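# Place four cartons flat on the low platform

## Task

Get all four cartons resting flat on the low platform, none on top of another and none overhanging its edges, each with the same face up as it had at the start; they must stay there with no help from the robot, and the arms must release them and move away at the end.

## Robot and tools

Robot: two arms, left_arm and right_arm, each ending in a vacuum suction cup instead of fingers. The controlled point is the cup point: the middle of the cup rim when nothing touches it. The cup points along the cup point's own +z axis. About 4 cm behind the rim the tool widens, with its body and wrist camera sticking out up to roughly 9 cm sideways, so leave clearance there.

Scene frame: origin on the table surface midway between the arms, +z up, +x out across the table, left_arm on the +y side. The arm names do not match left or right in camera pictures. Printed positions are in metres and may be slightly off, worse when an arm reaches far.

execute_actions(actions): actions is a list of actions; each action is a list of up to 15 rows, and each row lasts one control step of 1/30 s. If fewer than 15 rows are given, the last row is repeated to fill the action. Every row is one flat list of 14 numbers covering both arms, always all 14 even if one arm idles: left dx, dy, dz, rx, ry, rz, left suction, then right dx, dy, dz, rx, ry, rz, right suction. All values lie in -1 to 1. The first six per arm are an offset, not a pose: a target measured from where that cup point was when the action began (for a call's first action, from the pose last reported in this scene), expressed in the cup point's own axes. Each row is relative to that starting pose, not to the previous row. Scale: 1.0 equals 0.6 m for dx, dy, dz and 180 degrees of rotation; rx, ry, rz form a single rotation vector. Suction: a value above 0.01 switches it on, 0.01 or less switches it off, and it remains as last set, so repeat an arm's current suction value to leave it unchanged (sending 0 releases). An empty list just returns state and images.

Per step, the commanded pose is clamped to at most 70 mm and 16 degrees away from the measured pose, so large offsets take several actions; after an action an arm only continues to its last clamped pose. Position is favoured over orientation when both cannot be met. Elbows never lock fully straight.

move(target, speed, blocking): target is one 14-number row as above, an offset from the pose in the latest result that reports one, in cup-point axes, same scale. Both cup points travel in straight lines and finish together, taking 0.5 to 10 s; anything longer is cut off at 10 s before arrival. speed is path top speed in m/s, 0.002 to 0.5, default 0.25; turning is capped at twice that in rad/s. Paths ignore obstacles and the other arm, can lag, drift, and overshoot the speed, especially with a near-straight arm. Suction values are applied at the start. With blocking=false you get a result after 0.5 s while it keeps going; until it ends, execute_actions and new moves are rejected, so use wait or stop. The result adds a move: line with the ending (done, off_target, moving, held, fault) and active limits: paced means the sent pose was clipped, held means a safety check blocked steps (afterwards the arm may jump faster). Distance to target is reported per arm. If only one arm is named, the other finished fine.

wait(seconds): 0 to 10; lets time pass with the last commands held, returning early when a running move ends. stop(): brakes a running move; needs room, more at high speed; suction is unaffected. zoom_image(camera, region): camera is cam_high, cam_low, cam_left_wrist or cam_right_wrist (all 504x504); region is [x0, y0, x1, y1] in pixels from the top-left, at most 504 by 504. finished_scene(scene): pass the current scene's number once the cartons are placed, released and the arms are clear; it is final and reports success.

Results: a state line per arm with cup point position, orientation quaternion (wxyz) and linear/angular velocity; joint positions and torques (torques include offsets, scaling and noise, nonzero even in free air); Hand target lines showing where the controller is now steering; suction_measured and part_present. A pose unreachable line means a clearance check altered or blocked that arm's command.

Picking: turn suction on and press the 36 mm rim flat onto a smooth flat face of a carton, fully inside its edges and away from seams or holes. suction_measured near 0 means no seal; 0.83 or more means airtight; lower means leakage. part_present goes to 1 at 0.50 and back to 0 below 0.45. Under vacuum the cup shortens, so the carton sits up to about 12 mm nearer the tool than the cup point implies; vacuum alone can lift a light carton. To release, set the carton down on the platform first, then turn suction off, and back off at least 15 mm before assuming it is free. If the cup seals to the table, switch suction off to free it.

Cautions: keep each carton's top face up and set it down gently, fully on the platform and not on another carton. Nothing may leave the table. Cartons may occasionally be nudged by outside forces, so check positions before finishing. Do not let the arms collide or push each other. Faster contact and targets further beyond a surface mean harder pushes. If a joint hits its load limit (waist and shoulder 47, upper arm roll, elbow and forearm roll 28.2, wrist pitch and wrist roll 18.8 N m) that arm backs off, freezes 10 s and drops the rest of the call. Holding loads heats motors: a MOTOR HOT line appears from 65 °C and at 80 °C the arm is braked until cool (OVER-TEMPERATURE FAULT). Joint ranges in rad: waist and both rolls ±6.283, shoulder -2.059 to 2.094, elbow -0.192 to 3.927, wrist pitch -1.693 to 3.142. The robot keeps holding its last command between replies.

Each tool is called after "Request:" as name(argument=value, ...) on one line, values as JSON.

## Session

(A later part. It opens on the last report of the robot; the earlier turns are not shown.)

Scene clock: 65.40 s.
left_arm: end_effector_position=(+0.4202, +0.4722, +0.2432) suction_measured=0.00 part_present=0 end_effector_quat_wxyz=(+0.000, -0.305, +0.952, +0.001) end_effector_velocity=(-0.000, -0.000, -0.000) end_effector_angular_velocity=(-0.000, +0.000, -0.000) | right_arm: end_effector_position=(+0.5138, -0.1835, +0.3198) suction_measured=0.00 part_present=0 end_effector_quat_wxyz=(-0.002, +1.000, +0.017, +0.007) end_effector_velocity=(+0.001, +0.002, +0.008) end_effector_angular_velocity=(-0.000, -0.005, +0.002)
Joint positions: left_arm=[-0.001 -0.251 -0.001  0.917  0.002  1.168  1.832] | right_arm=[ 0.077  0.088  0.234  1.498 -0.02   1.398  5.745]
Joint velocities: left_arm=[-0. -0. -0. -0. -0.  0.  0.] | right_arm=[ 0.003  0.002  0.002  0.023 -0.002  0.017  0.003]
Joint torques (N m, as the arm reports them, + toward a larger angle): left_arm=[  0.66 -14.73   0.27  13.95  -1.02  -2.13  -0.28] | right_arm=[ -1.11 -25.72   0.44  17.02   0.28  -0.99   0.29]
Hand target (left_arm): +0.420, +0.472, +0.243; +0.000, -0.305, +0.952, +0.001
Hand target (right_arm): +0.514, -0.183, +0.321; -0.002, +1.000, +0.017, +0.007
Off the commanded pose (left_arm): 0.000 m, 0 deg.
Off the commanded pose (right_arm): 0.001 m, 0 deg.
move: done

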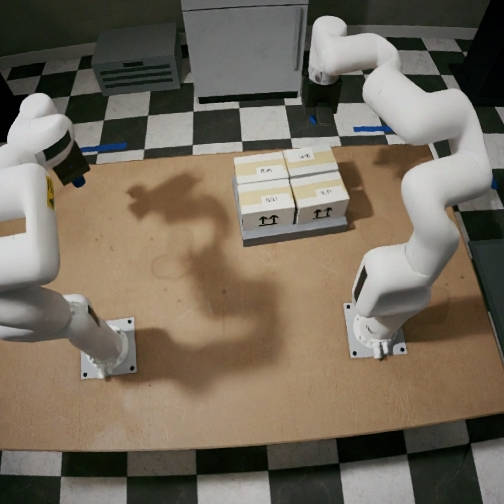

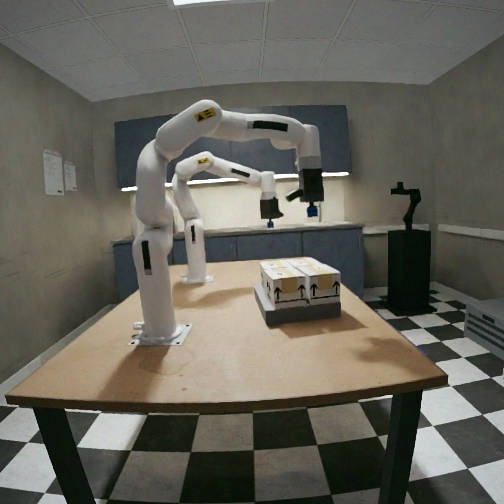

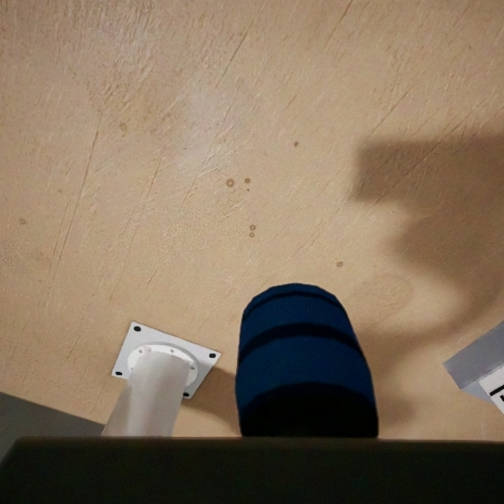

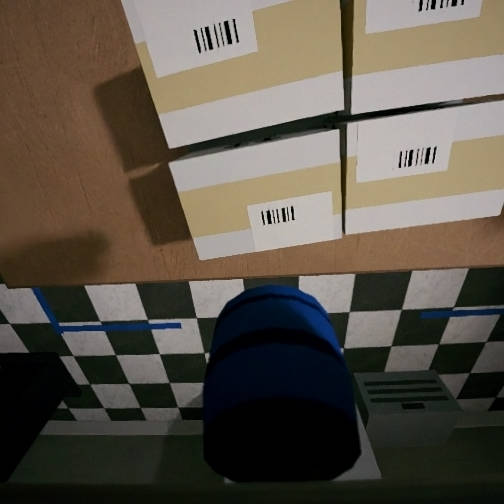

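Near the back edge; shift 5 mm in and undo some rotation.

Request:
move(target=[0,0,0,0,0,0,0,0,0,0.27,0,0,0,0])

Request:
move(target=[0,0,0,0,0,0,0,0,0,0.027,0,0,0,1], speed=0.03)

Request:
move(target=[0,0,0,0,0,0,0,-0.008,0,0,0,0,0.006,1], speed=0.02)

Request:
move(target=[0,0,0,0,0,0,0,0,0,0.011,0,0,0,1], speed=0.02)

Request:
move(target=[0,0,0,0,0,0,0,0,0,-0.006,0,0,0,0])

Request:
move(target=[0,0,0,0,0,0,0,0,0,-0.3,0,0,0,0])

Scene clock: 73.43 s.
left_arm: end_effector_position=(+0.4202, +0.4722, +0.2432) suction_measured=0.00 part_present=0 end_effector_quat_wxyz=(+0.000, -0.305, +0.952, +0.001) end_effector_velocity=(+0.000, +0.000, +0.000) end_effector_angular_velocity=(-0.000, -0.001, +0.001) | right_arm: end_effector_position=(+0.5157, -0.1829, +0.1583) suction_measured=0.00 part_present=0 end_effector_quat_wxyz=(-0.002, +1.000, +0.017, +0.007) end_effector_velocity=(-0.001, -0.002, -0.005) end_effector_angular_velocity=(-0.002, +0.007, -0.003)
Joint positions: left_arm=[-0.001 -0.251 -0.001  0.917  0.002  1.168  1.832] | right_arm=[ 0.08   0.183  0.23   1.146 -0.05   0.953  5.766]
Joint velocities: left_arm=[ 0. -0.  0.  0. -0. -0. -0.] | right_arm=[ 0.     0.007 -0.003 -0.005 -0.002 -0.005  0.002]
Joint torques (N m, as the arm reports them, + toward a larger angle): left_arm=[ -0.25 -14.39   0.09  14.08  -0.8   -2.02  -0.38] | right_arm=[ -1.06 -27.39   0.66  16.13   0.28  -0.89   0.25]
Hand target (left_arm): +0.420, +0.472, +0.243; +0.000, -0.305, +0.952, +0.001
Hand target (right_arm): +0.515, -0.183, +0.158; -0.002, +1.000, +0.017, +0.007
Off the commanded pose (left_arm): 0.000 m, 0 deg.
Off the commanded pose (right_arm): 0.001 m, 0 deg.
move: done

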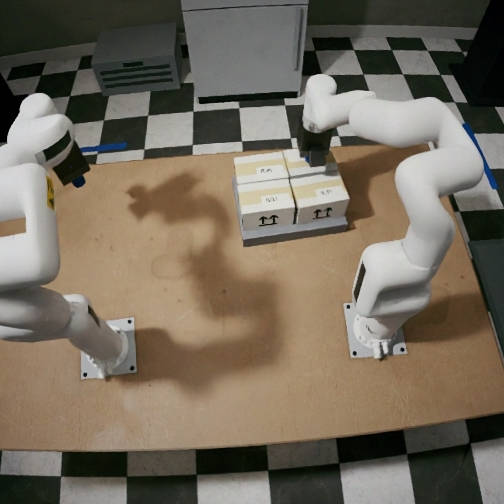

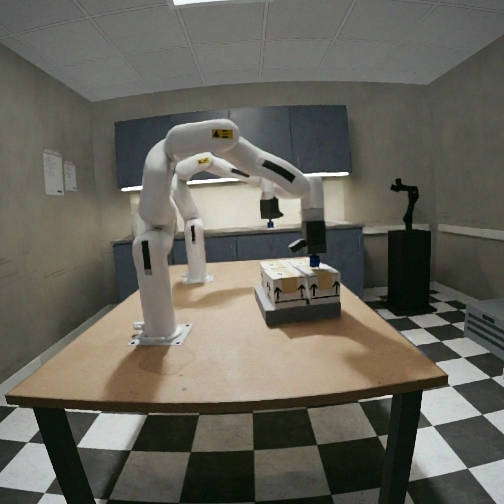

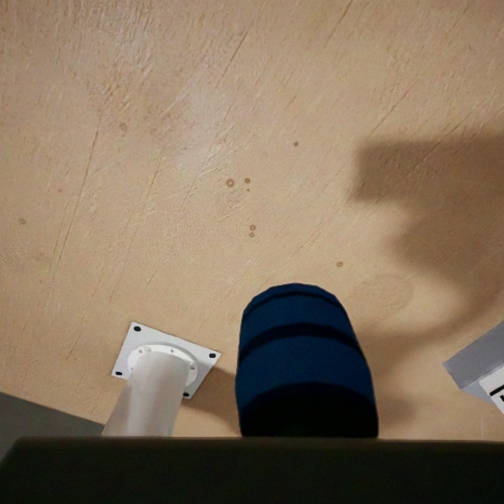

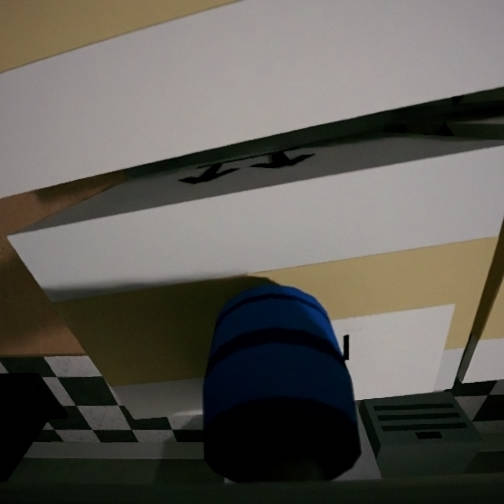

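Scene clock: 74.27 s.
left_arm: end_effector_position=(+0.4202, +0.4722, +0.2432) suction_measured=0.00 part_present=0 end_effector_quat_wxyz=(+0.000, -0.305, +0.952, +0.001) end_effector_velocity=(-0.000, -0.000, -0.000) end_effector_angular_velocity=(-0.000, +0.000, +0.001) | right_arm: end_effector_position=(+0.5158, -0.1830, +0.1421) suction_measured=0.95 part_present=1 end_effector_quat_wxyz=(-0.002, +1.000, +0.017, +0.007) end_effector_velocity=(+0.002, -0.001, +0.002) end_effector_angular_velocity=(+0.002, -0.006, -0.004)
Joint positions: left_arm=[-0.001 -0.251 -0.001  0.917  0.002  1.168  1.832] | right_arm=[ 0.082  0.206  0.228  1.125 -0.057  0.91   5.772]
Joint velocities: left_arm=[-0.     0.    -0.    -0.    -0.     0.    -0.001] | right_arm=[-0.001 -0.001 -0.002  0.002  0.    -0.003  0.001]
Joint torques (N m, as the arm reports them, + toward a larger angle): left_arm=[  0.45 -14.32   0.2   14.12  -0.97  -2.24  -0.39] | right_arm=[ -0.9  -30.83   0.83  18.07   0.17  -1.2    0.22]
Hand target (left_arm): +0.420, +0.472, +0.243; +0.000, -0.305, +0.952, +0.001
Hand target (right_arm): +0.516, -0.183, +0.142; -0.002, +1.000, +0.017, +0.007
Off the commanded pose (left_arm): 0.000 m, 0 deg.
Off the commanded pose (right_arm): 0.000 m, 0 deg.
move: done

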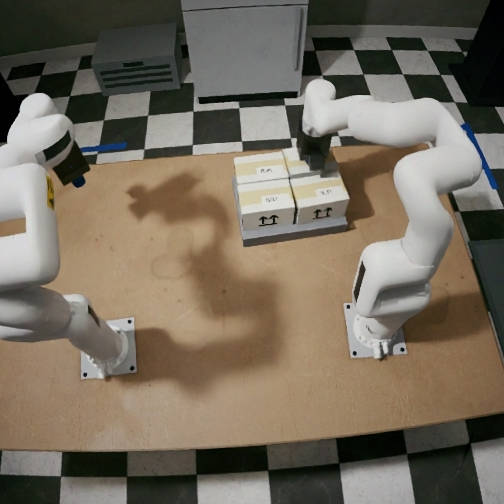

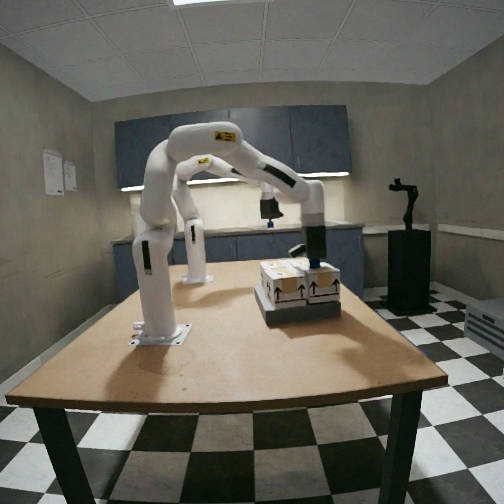

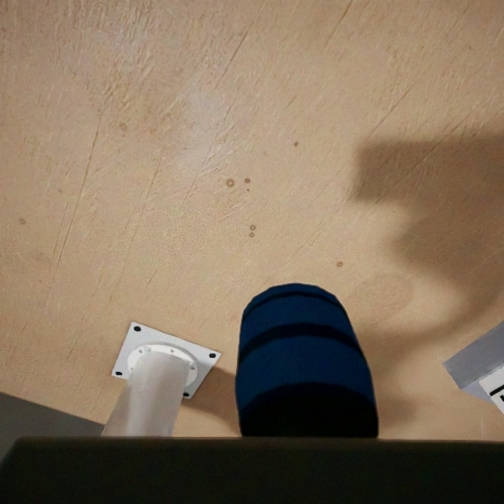

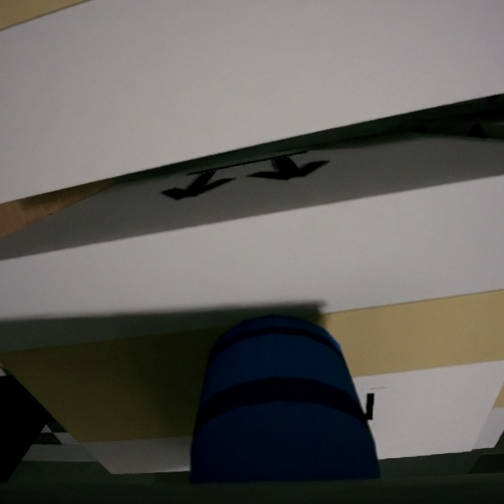

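Scene clock: 74.97 s.
left_arm: end_effector_position=(+0.4202, +0.4722, +0.2432) suction_measured=0.00 part_present=0 end_effector_quat_wxyz=(+0.000, -0.305, +0.952, +0.001) end_effector_velocity=(-0.000, +0.000, -0.000) end_effector_angular_velocity=(-0.001, +0.001, +0.001) | right_arm: end_effector_position=(+0.5111, -0.1831, +0.1421) suction_measured=1.00 part_present=1 end_effector_quat_wxyz=(-0.002, +1.000, +0.008, +0.007) end_effector_velocity=(-0.001, -0.001, -0.000) end_effector_angular_velocity=(-0.000, +0.000, -0.011)
Joint positions: left_arm=[-0.001 -0.251 -0.001  0.917  0.002  1.168  1.832] | right_arm=[ 0.083  0.192  0.228  1.106 -0.053  0.906  5.789]
Joint velocities: left_arm=[ 0.    -0.     0.001 -0.001 -0.     0.    -0.   ] | right_arm=[ 0.    -0.004 -0.001 -0.007  0.001 -0.002  0.009]
Joint torques (N m, as the arm reports them, + toward a larger angle): left_arm=[  0.72 -14.47   0.35  13.9   -1.01  -2.27  -0.38] | right_arm=[ -0.85 -30.7    0.74  18.55   0.19  -1.2    0.27]
Hand target (left_arm): +0.420, +0.472, +0.243; +0.000, -0.305, +0.952, +0.001
Hand target (right_arm): +0.511, -0.183, +0.142; -0.002, +1.000, +0.008, +0.007
Off the commanded pose (left_arm): 0.000 m, 0 deg.
Off the commanded pose (right_arm): 0.000 m, 0 deg.
move: done

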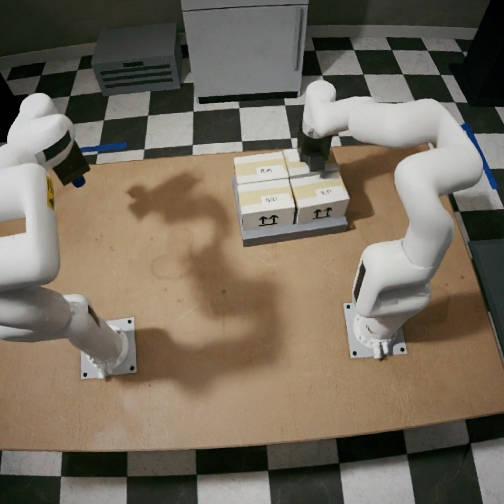

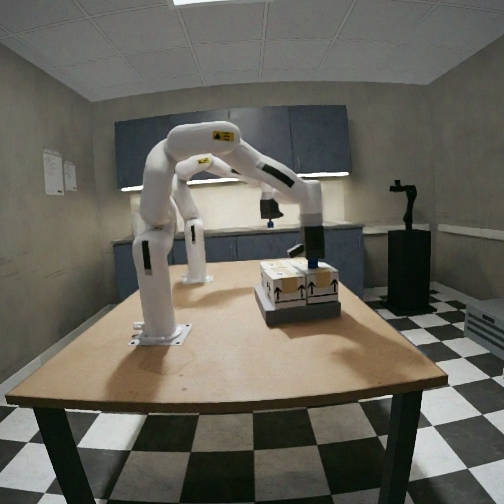

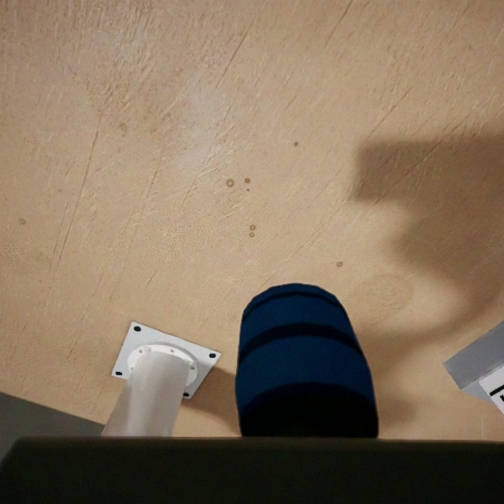

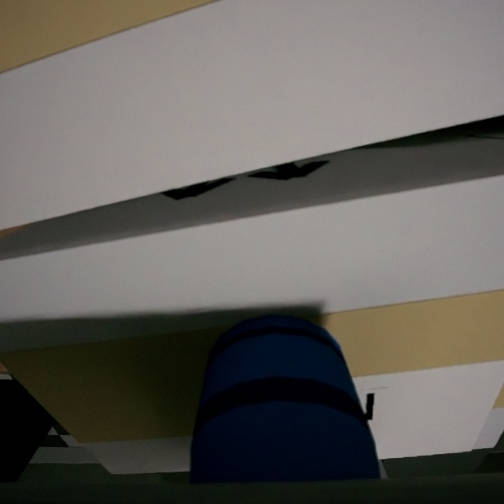

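Scene clock: 75.67 s.
left_arm: end_effector_position=(+0.4202, +0.4722, +0.2432) suction_measured=0.00 part_present=0 end_effector_quat_wxyz=(+0.000, -0.305, +0.952, +0.001) end_effector_velocity=(-0.000, -0.000, -0.001) end_effector_angular_velocity=(-0.000, +0.002, -0.000) | right_arm: end_effector_position=(+0.5113, -0.1830, +0.1358) suction_measured=1.00 part_present=1 end_effector_quat_wxyz=(-0.002, +1.000, +0.008, +0.007) end_effector_velocity=(+0.001, +0.000, +0.000) end_effector_angular_velocity=(+0.001, -0.006, -0.001)
Joint positions: left_arm=[-0.001 -0.251 -0.001  0.917  0.002  1.168  1.832] | right_arm=[ 0.084  0.201  0.227  1.099 -0.057  0.889  5.792]
Joint velocities: left_arm=[-0.     0.001 -0.001 -0.    -0.     0.001 -0.   ] | right_arm=[ 0.     0.001 -0.    -0.    -0.001 -0.007  0.002]
Joint torques (N m, as the arm reports them, + toward a larger angle): left_arm=[  0.   -14.5    0.24  13.95  -0.67  -2.07  -0.35] | right_arm=[ -1.08 -30.26   0.87  17.87   0.25  -1.12   0.32]
Hand target (left_arm): +0.420, +0.472, +0.243; +0.000, -0.305, +0.952, +0.001
Hand target (right_arm): +0.511, -0.183, +0.135; -0.002, +1.000, +0.008, +0.007
Off the commanded pose (left_arm): 0.000 m, 0 deg.
Off the commanded pose (right_arm): 0.000 m, 0 deg.
move: done

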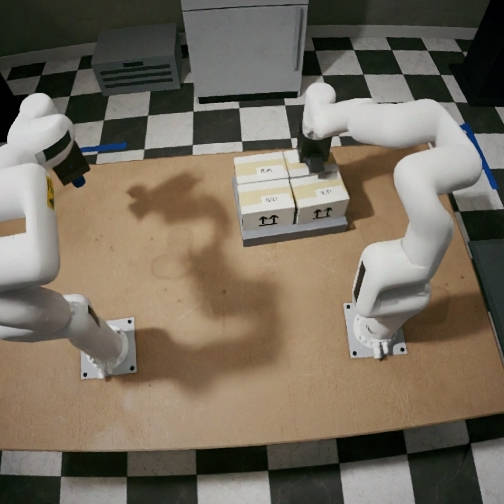

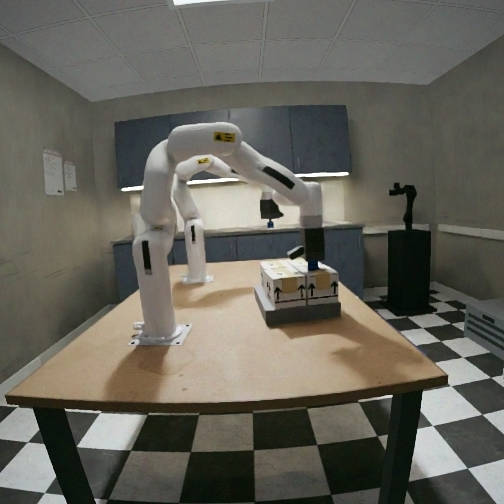

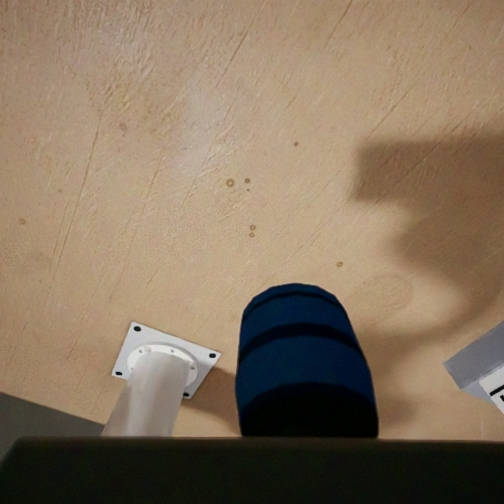

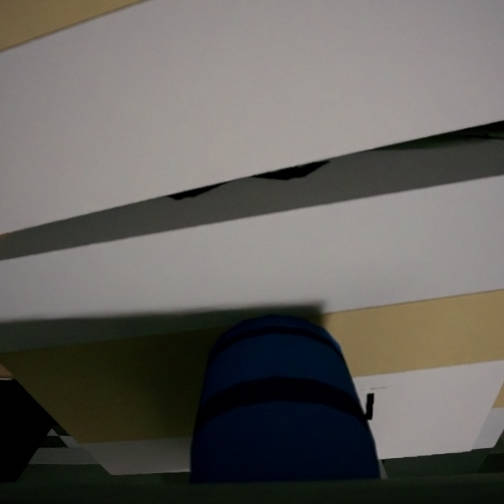

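Scene clock: 76.37 s.
left_arm: end_effector_position=(+0.4202, +0.4722, +0.2432) suction_measured=0.00 part_present=0 end_effector_quat_wxyz=(+0.000, -0.305, +0.952, +0.001) end_effector_velocity=(+0.001, +0.000, +0.001) end_effector_angular_velocity=(-0.000, -0.002, +0.001) | right_arm: end_effector_position=(+0.5118, -0.1829, +0.1398) suction_measured=0.00 part_present=0 end_effector_quat_wxyz=(-0.003, +1.000, +0.008, +0.008) end_effector_velocity=(-0.001, -0.001, -0.000) end_effector_angular_velocity=(-0.001, +0.004, -0.001)
Joint positions: left_arm=[-0.001 -0.251 -0.001  0.917  0.002  1.168  1.832] | right_arm=[ 0.083  0.196  0.227  1.104 -0.055  0.897  5.791]
Joint velocities: left_arm=[-0.    -0.001  0.001  0.002 -0.     0.    -0.   ] | right_arm=[-0.001 -0.001  0.    -0.     0.001  0.004 -0.001]
Joint torques (N m, as the arm reports them, + toward a larger angle): left_arm=[  0.49 -14.61   0.2   13.92  -0.94  -1.98  -0.52] | right_arm=[ -1.12 -21.22   0.4   10.61   0.26  -0.05   0.28]
Hand target (left_arm): +0.420, +0.472, +0.243; +0.000, -0.305, +0.952, +0.001
Hand target (right_arm): +0.511, -0.183, +0.139; -0.002, +1.000, +0.008, +0.007
Off the commanded pose (left_arm): 0.000 m, 0 deg.
Off the commanded pose (right_arm): 0.001 m, 0 deg.
move: done

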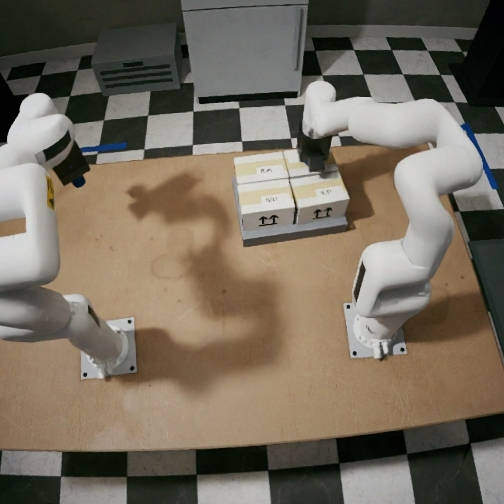

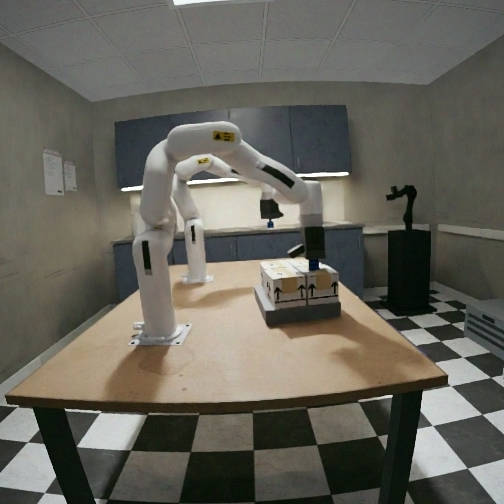

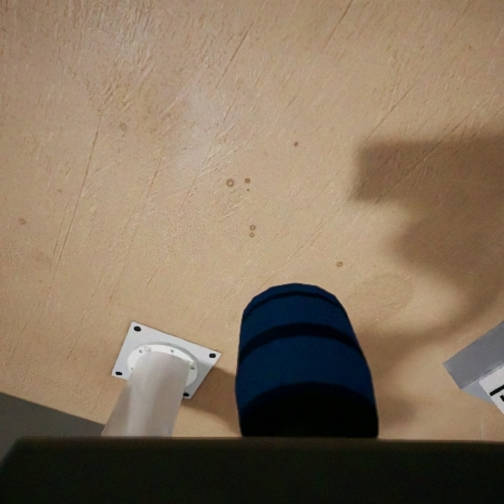

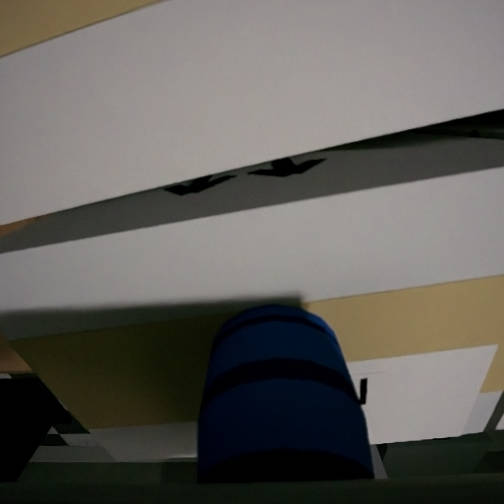

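Scene clock: 77.60 s.
left_arm: end_effector_position=(+0.4202, +0.4722, +0.2432) suction_measured=0.00 part_present=0 end_effector_quat_wxyz=(+0.000, -0.305, +0.952, +0.001) end_effector_velocity=(-0.000, +0.001, -0.000) end_effector_angular_velocity=(-0.000, +0.000, +0.002) | right_arm: end_effector_position=(+0.5092, -0.1837, +0.3188) suction_measured=0.00 part_present=0 end_effector_quat_wxyz=(-0.002, +1.000, +0.008, +0.007) end_effector_velocity=(+0.001, +0.002, +0.008) end_effector_angular_velocity=(+0.001, -0.005, +0.002)
Joint positions: left_arm=[-0.001 -0.251 -0.001  0.917  0.002  1.168  1.832] | right_arm=[ 0.078  0.071  0.233  1.474 -0.016  1.39   5.763]
Joint velocities: left_arm=[-0.    -0.     0.002 -0.001  0.    -0.001 -0.   ] | right_arm=[ 0.001  0.003  0.002  0.024 -0.001  0.016  0.001]
Joint torques (N m, as the arm reports them, + toward a larger angle): left_arm=[  0.28 -14.34   0.22  14.08  -0.9   -2.13  -0.31] | right_arm=[ -1.04 -25.21   0.31  17.24   0.15  -1.     0.3 ]
Hand target (left_arm): +0.420, +0.472, +0.243; +0.000, -0.305, +0.952, +0.001
Hand target (right_arm): +0.509, -0.184, +0.320; -0.003, +1.000, +0.008, +0.008
Off the commanded pose (left_arm): 0.000 m, 0 deg.
Off the commanded pose (right_arm): 0.001 m, 0 deg.
move: done

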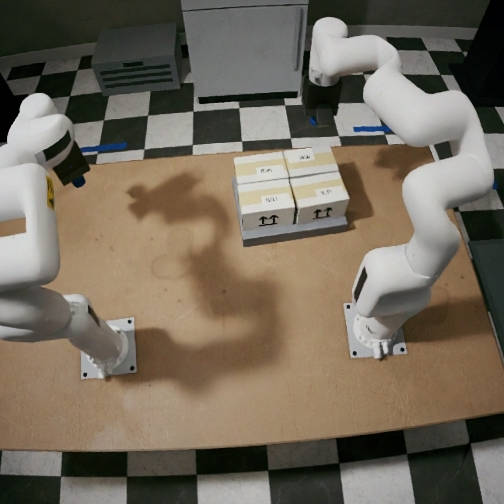

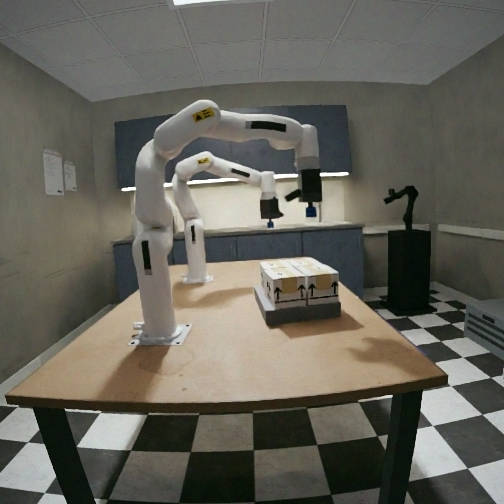

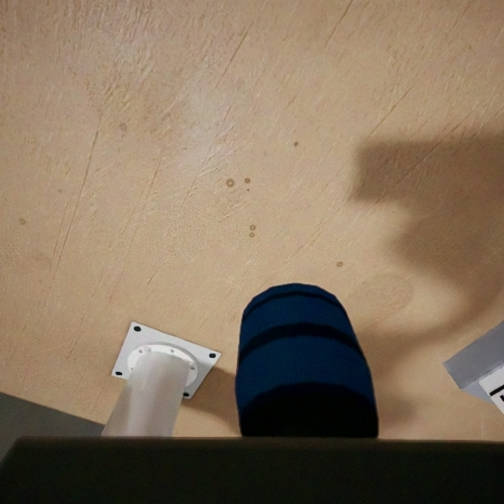

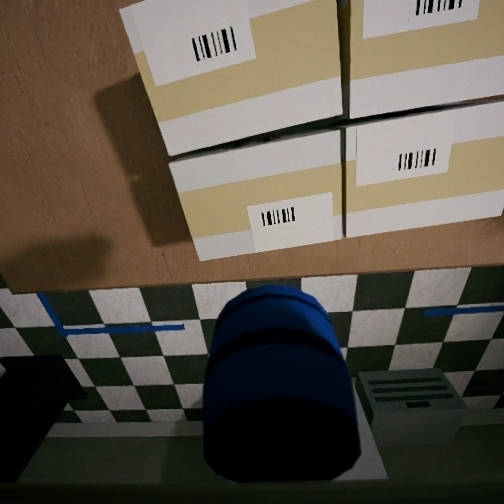

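Request:
finished_scene(scene=2)

The scene is finished: the task was done.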